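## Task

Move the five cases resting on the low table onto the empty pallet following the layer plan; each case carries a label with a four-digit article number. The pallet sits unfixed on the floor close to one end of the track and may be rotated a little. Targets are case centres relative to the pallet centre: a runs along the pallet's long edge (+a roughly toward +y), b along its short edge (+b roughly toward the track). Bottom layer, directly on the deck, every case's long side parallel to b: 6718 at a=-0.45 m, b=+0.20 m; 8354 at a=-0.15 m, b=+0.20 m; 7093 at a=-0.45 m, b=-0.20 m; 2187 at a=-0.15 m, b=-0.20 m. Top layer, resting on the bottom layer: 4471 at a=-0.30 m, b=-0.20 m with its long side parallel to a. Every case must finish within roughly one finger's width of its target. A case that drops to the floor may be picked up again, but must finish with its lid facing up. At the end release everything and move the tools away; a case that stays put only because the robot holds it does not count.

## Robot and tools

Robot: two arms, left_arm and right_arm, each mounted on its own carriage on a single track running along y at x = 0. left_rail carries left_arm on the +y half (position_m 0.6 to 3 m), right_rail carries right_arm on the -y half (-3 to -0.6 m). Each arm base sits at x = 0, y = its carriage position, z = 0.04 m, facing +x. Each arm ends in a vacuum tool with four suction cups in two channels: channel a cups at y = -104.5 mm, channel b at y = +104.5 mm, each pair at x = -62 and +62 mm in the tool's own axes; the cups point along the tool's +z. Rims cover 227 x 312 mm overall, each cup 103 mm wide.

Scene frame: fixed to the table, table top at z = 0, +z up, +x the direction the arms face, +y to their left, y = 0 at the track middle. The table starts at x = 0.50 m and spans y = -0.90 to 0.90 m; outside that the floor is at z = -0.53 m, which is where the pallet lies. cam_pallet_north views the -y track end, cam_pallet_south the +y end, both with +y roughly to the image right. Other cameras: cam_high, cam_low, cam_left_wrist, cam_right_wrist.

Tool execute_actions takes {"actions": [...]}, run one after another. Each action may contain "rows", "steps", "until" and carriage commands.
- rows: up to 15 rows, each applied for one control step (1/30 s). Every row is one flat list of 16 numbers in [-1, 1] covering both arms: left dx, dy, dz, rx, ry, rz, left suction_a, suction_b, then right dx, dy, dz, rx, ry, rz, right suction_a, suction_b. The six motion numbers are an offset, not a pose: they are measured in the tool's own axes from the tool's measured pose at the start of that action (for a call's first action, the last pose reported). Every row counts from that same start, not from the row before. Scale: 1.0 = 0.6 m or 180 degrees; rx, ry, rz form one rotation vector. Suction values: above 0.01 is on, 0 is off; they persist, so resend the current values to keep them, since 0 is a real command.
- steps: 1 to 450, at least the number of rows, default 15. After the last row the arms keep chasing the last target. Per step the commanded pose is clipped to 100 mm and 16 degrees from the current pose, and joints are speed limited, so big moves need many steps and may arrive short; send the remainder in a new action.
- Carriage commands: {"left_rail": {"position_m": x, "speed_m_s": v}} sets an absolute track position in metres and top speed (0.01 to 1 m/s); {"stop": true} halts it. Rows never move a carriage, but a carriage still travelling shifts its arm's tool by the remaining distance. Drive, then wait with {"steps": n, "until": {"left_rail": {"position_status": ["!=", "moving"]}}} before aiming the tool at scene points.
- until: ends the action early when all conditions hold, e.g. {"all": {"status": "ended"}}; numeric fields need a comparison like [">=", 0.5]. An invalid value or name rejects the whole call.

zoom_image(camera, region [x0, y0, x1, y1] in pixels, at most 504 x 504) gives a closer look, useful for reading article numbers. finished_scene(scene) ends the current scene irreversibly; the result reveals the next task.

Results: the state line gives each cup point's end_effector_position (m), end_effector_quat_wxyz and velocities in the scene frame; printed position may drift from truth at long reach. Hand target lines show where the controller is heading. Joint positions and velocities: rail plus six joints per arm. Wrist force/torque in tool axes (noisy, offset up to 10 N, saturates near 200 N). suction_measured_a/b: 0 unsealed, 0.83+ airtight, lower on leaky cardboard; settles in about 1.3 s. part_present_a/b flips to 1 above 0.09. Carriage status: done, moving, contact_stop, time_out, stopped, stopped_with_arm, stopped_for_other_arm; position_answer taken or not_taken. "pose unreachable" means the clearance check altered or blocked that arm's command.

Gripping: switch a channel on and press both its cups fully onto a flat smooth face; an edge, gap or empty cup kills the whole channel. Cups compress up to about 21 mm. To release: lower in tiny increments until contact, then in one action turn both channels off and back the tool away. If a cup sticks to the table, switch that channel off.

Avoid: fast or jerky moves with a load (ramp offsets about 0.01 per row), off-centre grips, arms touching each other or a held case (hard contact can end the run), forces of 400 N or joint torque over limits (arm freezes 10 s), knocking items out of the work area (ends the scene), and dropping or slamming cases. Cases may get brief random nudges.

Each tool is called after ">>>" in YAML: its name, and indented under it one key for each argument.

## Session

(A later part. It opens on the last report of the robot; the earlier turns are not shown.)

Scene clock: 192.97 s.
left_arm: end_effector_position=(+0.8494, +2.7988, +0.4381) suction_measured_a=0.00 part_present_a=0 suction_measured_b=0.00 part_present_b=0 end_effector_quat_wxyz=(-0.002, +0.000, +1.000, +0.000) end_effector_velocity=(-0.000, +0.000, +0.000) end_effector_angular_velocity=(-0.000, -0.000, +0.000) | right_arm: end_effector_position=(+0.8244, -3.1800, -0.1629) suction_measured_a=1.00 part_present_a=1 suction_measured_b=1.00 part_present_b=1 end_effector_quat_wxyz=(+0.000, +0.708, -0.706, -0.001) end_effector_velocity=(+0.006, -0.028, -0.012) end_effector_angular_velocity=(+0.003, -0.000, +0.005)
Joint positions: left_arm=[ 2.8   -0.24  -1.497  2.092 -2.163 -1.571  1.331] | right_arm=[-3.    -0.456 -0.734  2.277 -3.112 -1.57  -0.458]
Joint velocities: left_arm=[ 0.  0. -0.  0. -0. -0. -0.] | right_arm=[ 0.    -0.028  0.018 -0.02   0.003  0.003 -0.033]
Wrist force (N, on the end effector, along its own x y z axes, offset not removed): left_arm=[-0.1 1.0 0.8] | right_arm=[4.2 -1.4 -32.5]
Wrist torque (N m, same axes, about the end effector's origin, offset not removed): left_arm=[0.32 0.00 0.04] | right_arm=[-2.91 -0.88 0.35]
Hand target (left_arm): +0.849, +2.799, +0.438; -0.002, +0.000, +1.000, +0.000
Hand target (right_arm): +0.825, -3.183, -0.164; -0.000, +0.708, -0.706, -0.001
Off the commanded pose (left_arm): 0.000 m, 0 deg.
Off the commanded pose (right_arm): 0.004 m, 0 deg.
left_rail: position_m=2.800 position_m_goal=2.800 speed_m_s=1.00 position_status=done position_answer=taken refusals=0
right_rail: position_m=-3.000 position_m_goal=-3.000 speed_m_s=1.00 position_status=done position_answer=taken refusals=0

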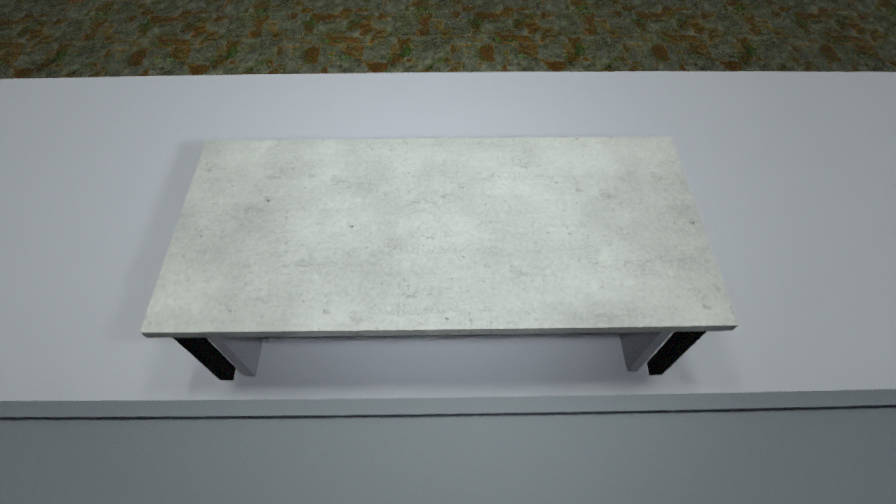

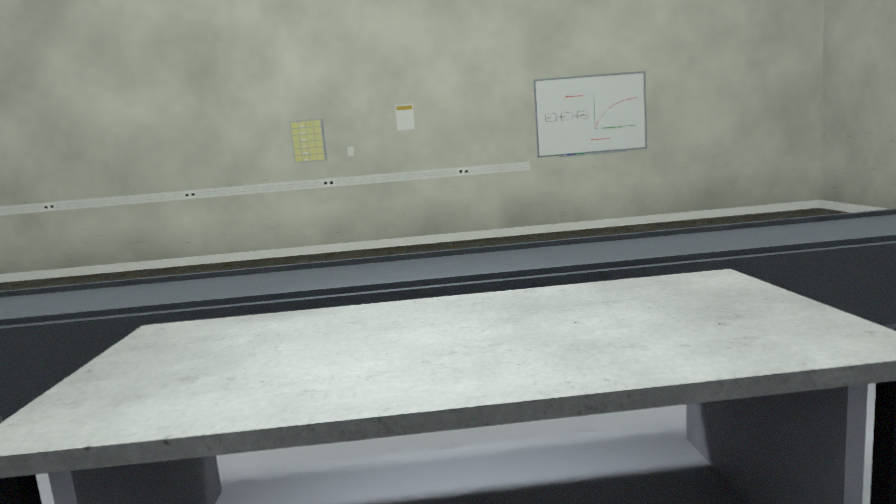

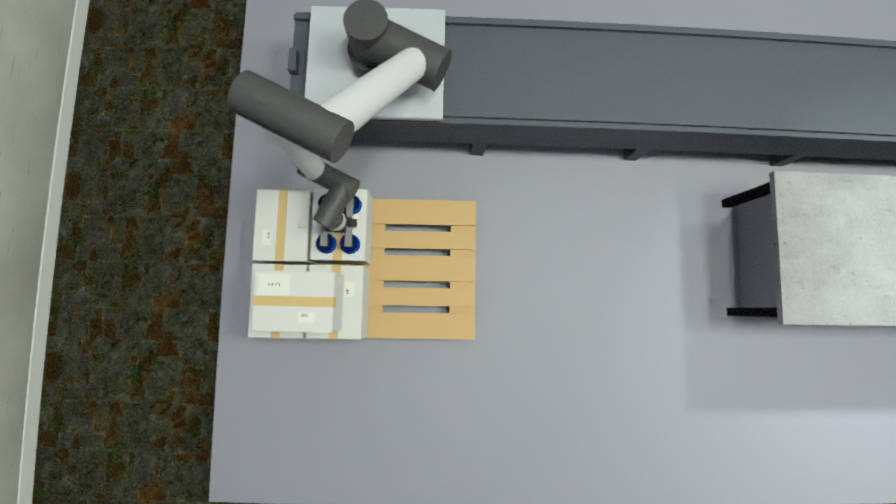

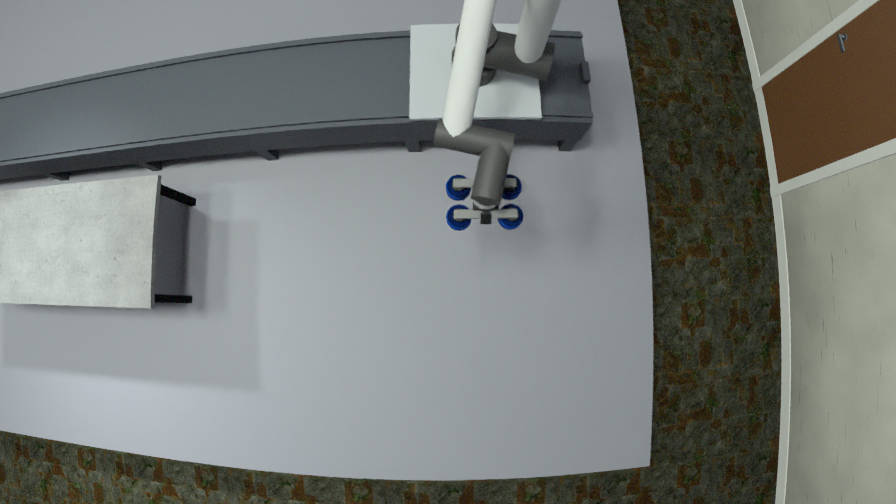

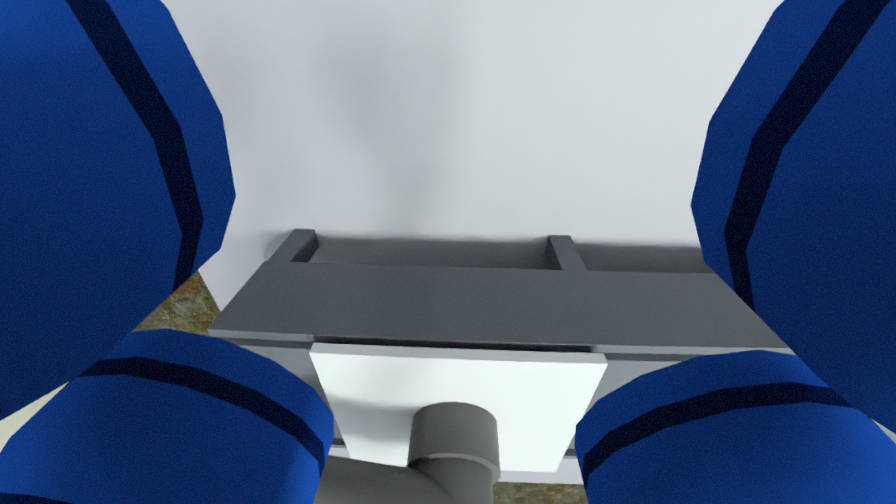

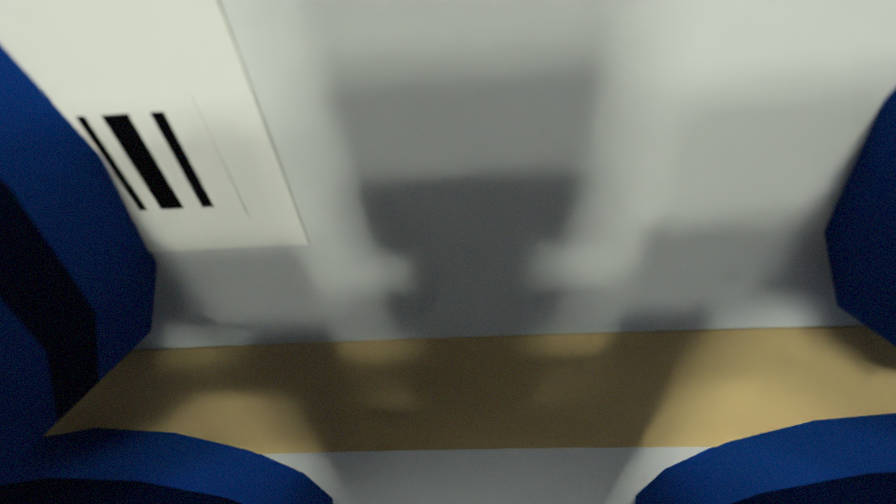

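>>> execute_actions:
  actions:
    - {"rows":[[0,0,0,0,0,0,0,0,0.012,-0.016,0.016,0.0004,0.0004,0,1,1]],"steps":8}
    - {"rows":[[0,0,0,0,0,0,0,0,0.001,-0.002,0.01,0,0,0,1,1]],"steps":8}
    - {"rows":[[0,0,0,0,0,0,0,0,0,0,-0.003,0,0,0,0,0],[0,0,0,0,0,0,0,0,0,0,-0.007,0,0,0,0,0],[0,0,0,0,0,0,0,0,0,0,-0.012,0,0,0,0,0],[0,0,0,0,0,0,0,0,0,0,-0.018,0,0,0,0,0],[0,0,0,0,0,0,0,0,0,0,-0.025,0,0,0,0,0],[0,0,0,0,0,0,0,0,0,0,-0.035,0,0,0,0,0],[0,0,0,0,0,0,0,0,0,0,-0.045,0,0,0,0,0],[0,0,0,0,0,0,0,0,0,0,-0.06,0,0,0,0,0],[0,0,0,0,0,0,0,0,0,0,-0.08,0,0,0,0,0],[0,0,0,0,0,0,0,0,0,0,-0.12,0,0,0,0,0]],"steps":13}
    - {"rows":[[0,0,0,0,0,0,0,0,0,0,-0.16,0,0,0,0,0]],"steps":3,"right_rail":{"position_m":-1.5}}

Scene clock: 200.67 s.
left_arm: end_effector_position=(+0.8494, +2.7988, +0.4381) suction_measured_a=0.00 part_present_a=0 suction_measured_b=0.00 part_present_b=0 end_effector_quat_wxyz=(-0.002, +0.000, +1.000, +0.000) end_effector_velocity=(+0.000, -0.000, -0.000) end_effector_angular_velocity=(+0.000, +0.000, -0.000) | right_arm: end_effector_position=(+0.8324, -3.1819, -0.0991) suction_measured_a=0.00 part_present_a=0 suction_measured_b=0.00 part_present_b=0 end_effector_quat_wxyz=(+0.000, +0.708, -0.706, -0.001) end_effector_velocity=(+0.016, +0.127, +0.464) end_effector_angular_velocity=(-0.022, -0.047, -0.001)
Joint positions: left_arm=[ 2.8   -0.24  -1.497  2.092 -2.163 -1.571  1.331] | right_arm=[-2.995 -0.458 -0.83   2.279 -3.018 -1.571 -0.46 ]
Joint velocities: left_arm=[ 0. -0.  0. -0.  0.  0.  0.] | right_arm=[ 0.133  0.002 -0.691  0.079  0.559  0.001  0.003]
Wrist force (N, on the end effector, along its own x y z axes, offset not removed): left_arm=[1.0 5.0 8.0] | right_arm=[5.4 7.0 5.3]
Wrist torque (N m, same axes, about the end effector's origin, offset not removed): left_arm=[1.03 -0.21 -0.24] | right_arm=[0.94 -0.23 0.28]
Hand target (left_arm): +0.849, +2.799, +0.438; -0.002, +0.000, +1.000, +0.000
Hand target (right_arm): +0.833, -3.173, -0.040; -0.001, +0.708, -0.706, +0.002
Off the commanded pose (left_arm): 0.000 m, 0 deg.
Off the commanded pose (right_arm): 0.066 m, 0 deg.
left_rail: position_m=2.800 position_m_goal=2.800 speed_m_s=1.00 position_status=done position_answer=taken refusals=0
right_rail: position_m=-2.995 position_m_goal=-1.500 speed_m_s=1.00 position_status=moving position_answer=taken refusals=0

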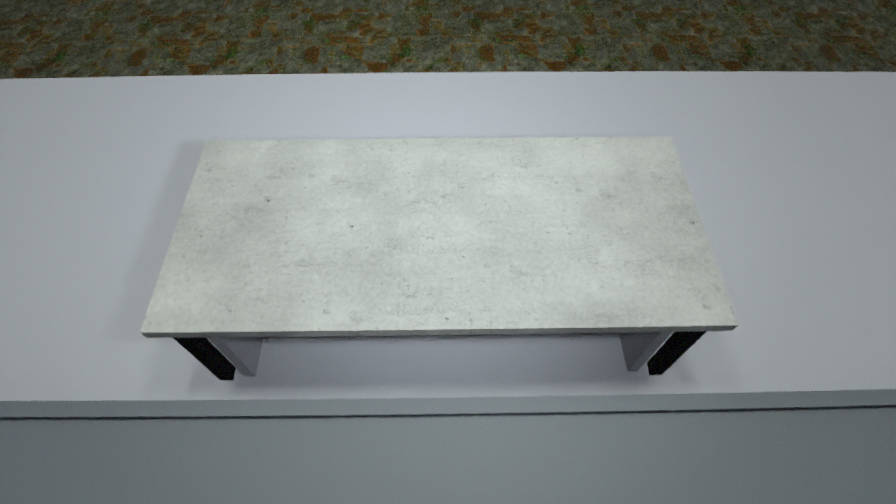

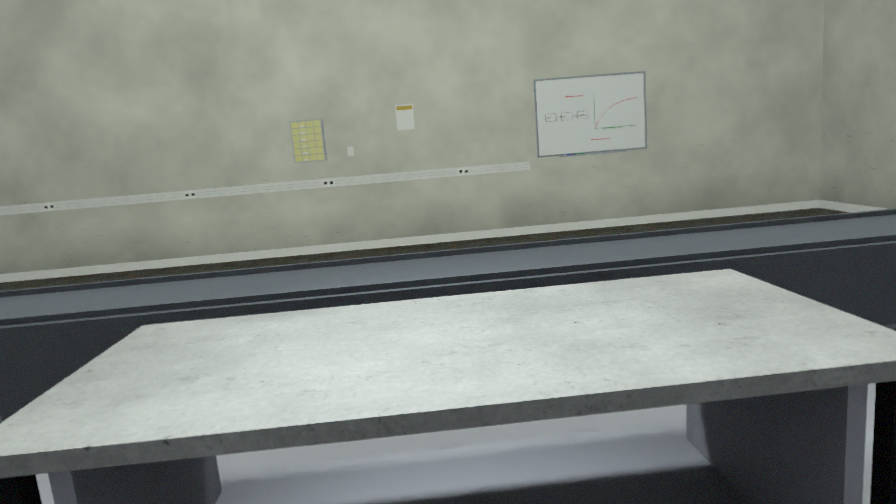

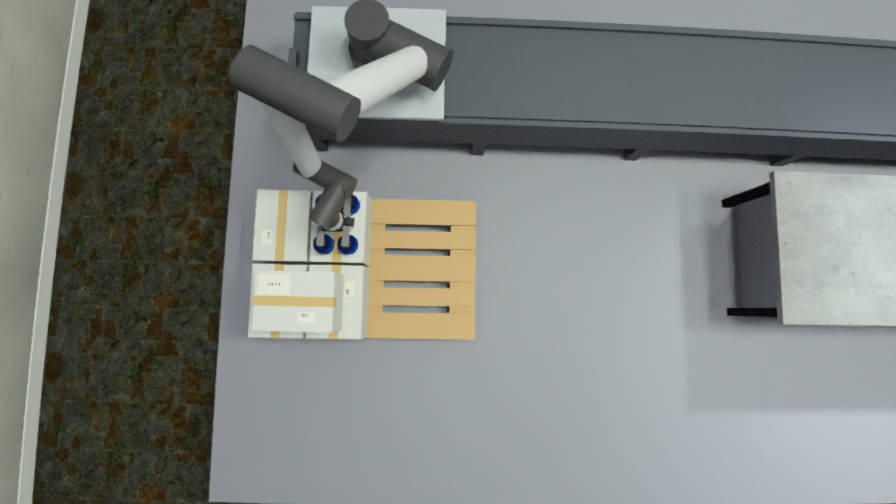

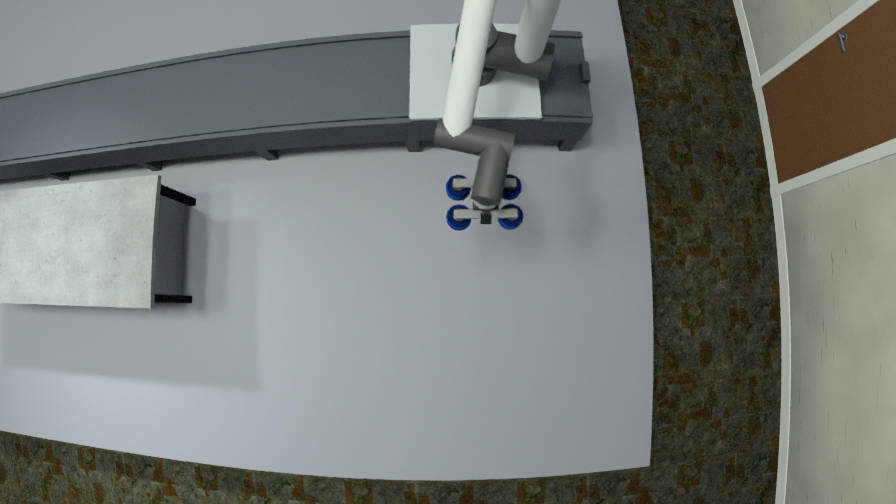

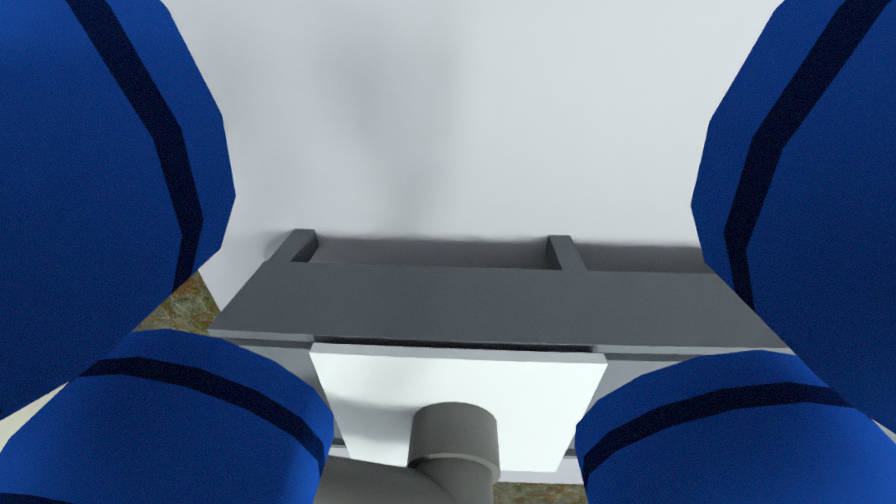

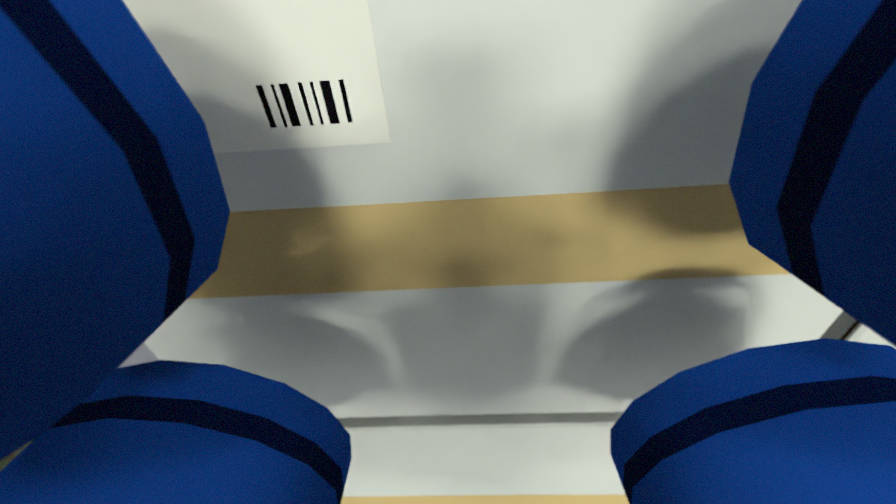

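>>> execute_actions:
  actions: []

>>> zoom_image:
  camera: "cam_pallet_north"
  region: [235,180,405,350]

Scene clock: 202.97 s.
left_arm: end_effector_position=(+0.8494, +2.7988, +0.4381) suction_measured_a=0.00 part_present_a=0 suction_measured_b=0.00 part_present_b=0 end_effector_quat_wxyz=(-0.002, +0.000, +1.000, +0.000) end_effector_velocity=(+0.000, -0.000, -0.000) end_effector_angular_velocity=(+0.000, +0.000, -0.000) | right_arm: end_effector_position=(+0.8327, -1.6859, -0.0395) suction_measured_a=0.00 part_present_a=0 suction_measured_b=0.00 part_present_b=0 end_effector_quat_wxyz=(-0.001, +0.708, -0.706, +0.002) end_effector_velocity=(-0.000, +0.000, -0.000) end_effector_angular_velocity=(+0.000, +0.000, +0.000)
Joint positions: left_arm=[ 2.8   -0.24  -1.497  2.092 -2.163 -1.571  1.331] | right_arm=[-1.5   -0.458 -0.92   2.289 -2.945 -1.571 -0.46 ]
Joint velocities: left_arm=[ 0. -0.  0. -0.  0. -0.  0.] | right_arm=[ 0.  0.  0. -0.  0. -0. -0.]
Wrist force (N, on the end effector, along its own x y z axes, offset not removed): left_arm=[-4.6 -3.2 7.5] | right_arm=[2.4 -2.6 -8.2]
Wrist torque (N m, same axes, about the end effector's origin, offset not removed): left_arm=[-0.30 0.72 -0.38] | right_arm=[-0.15 0.02 0.26]
Hand target (left_arm): +0.849, +2.799, +0.438; -0.002, +0.000, +1.000, +0.000
Hand target (right_arm): +0.833, -1.686, -0.040; -0.001, +0.708, -0.706, +0.002
Off the commanded pose (left_arm): 0.000 m, 0 deg.
Off the commanded pose (right_arm): 0.007 m, 0 deg.
left_rail: position_m=2.800 position_m_goal=2.800 speed_m_s=1.00 position_status=done position_answer=taken refusals=0
right_rail: position_m=-1.500 position_m_goal=-1.500 speed_m_s=1.00 position_status=done position_answer=taken refusals=0

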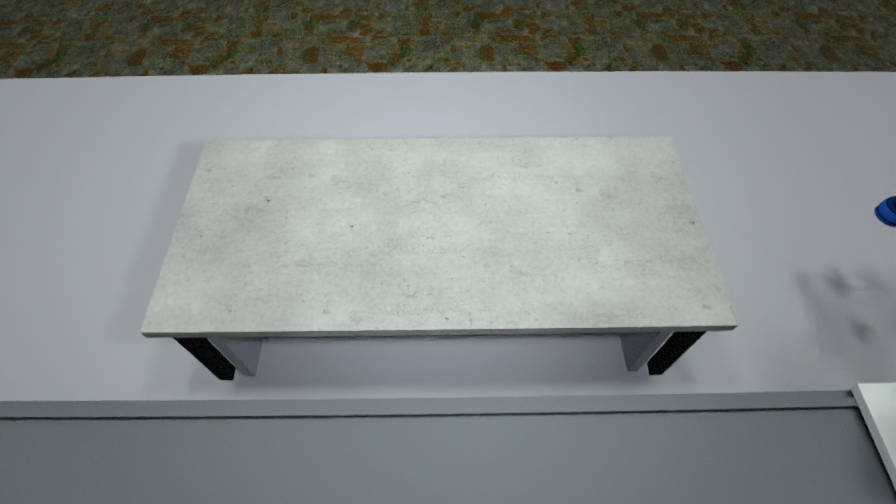

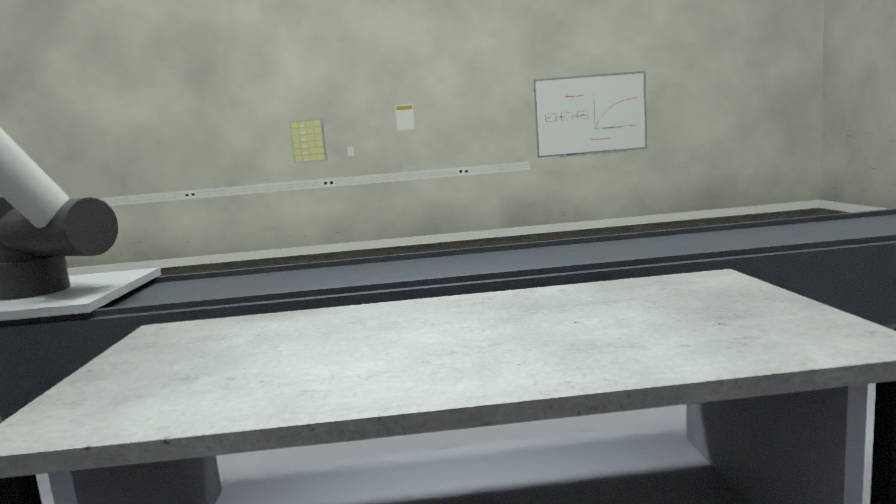

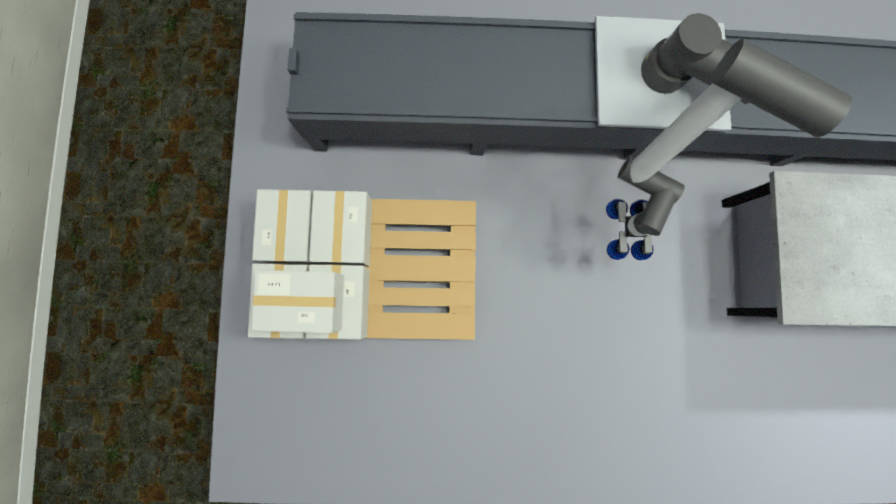

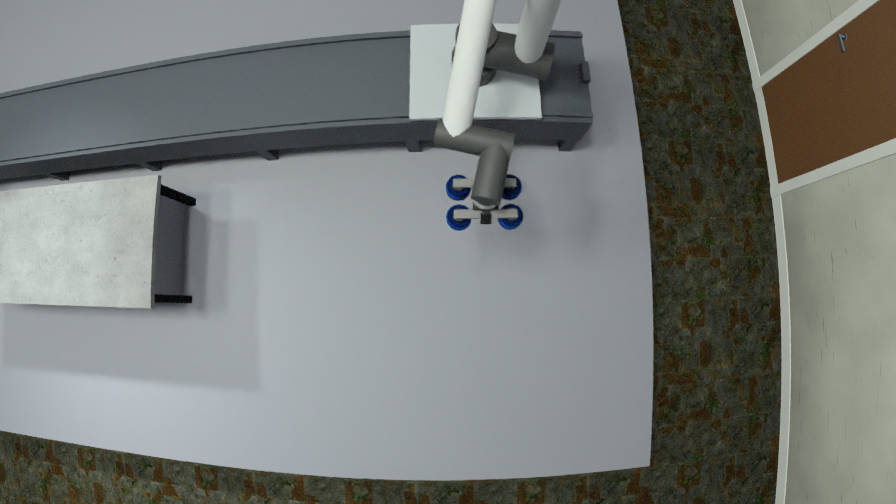

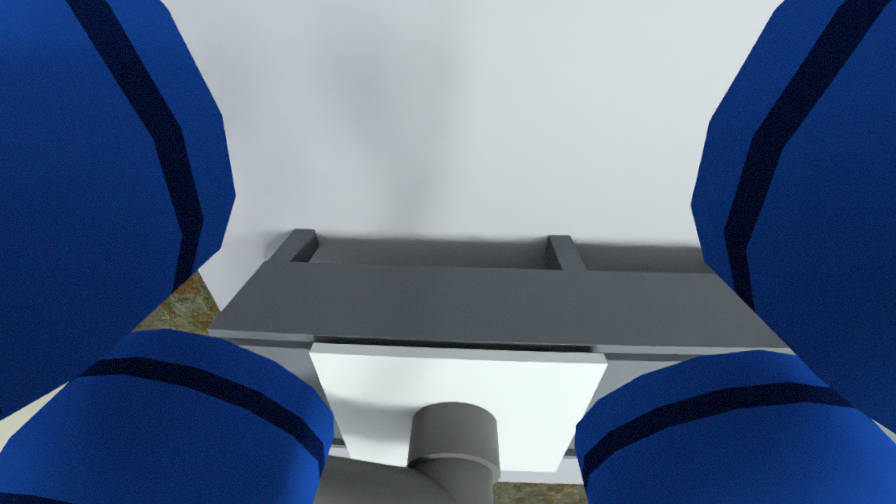

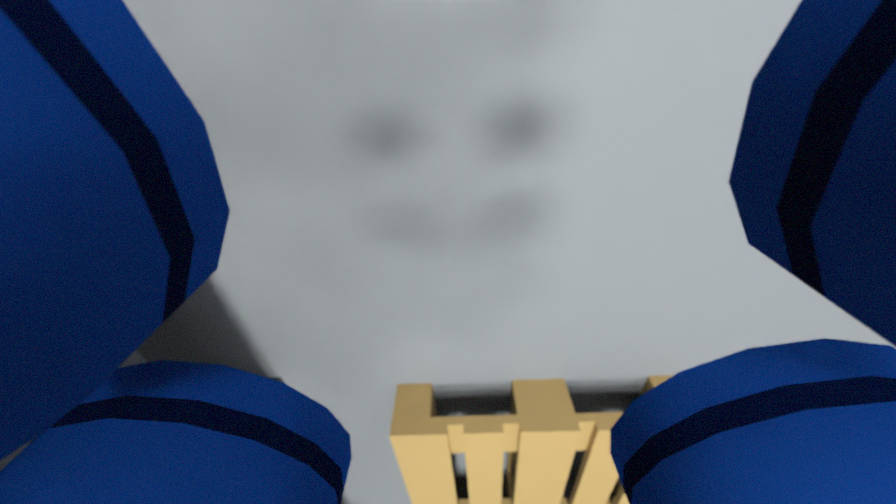

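Region (235, 180, 405, 350) of cam_pallet_north's 896x504 image, scaled by 2.965, with more detail than that image has.

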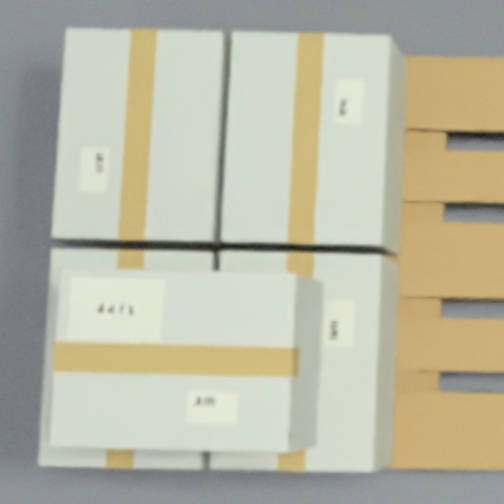

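>>> finished_scene:
  scene: 2

The scene is finished: the task was done.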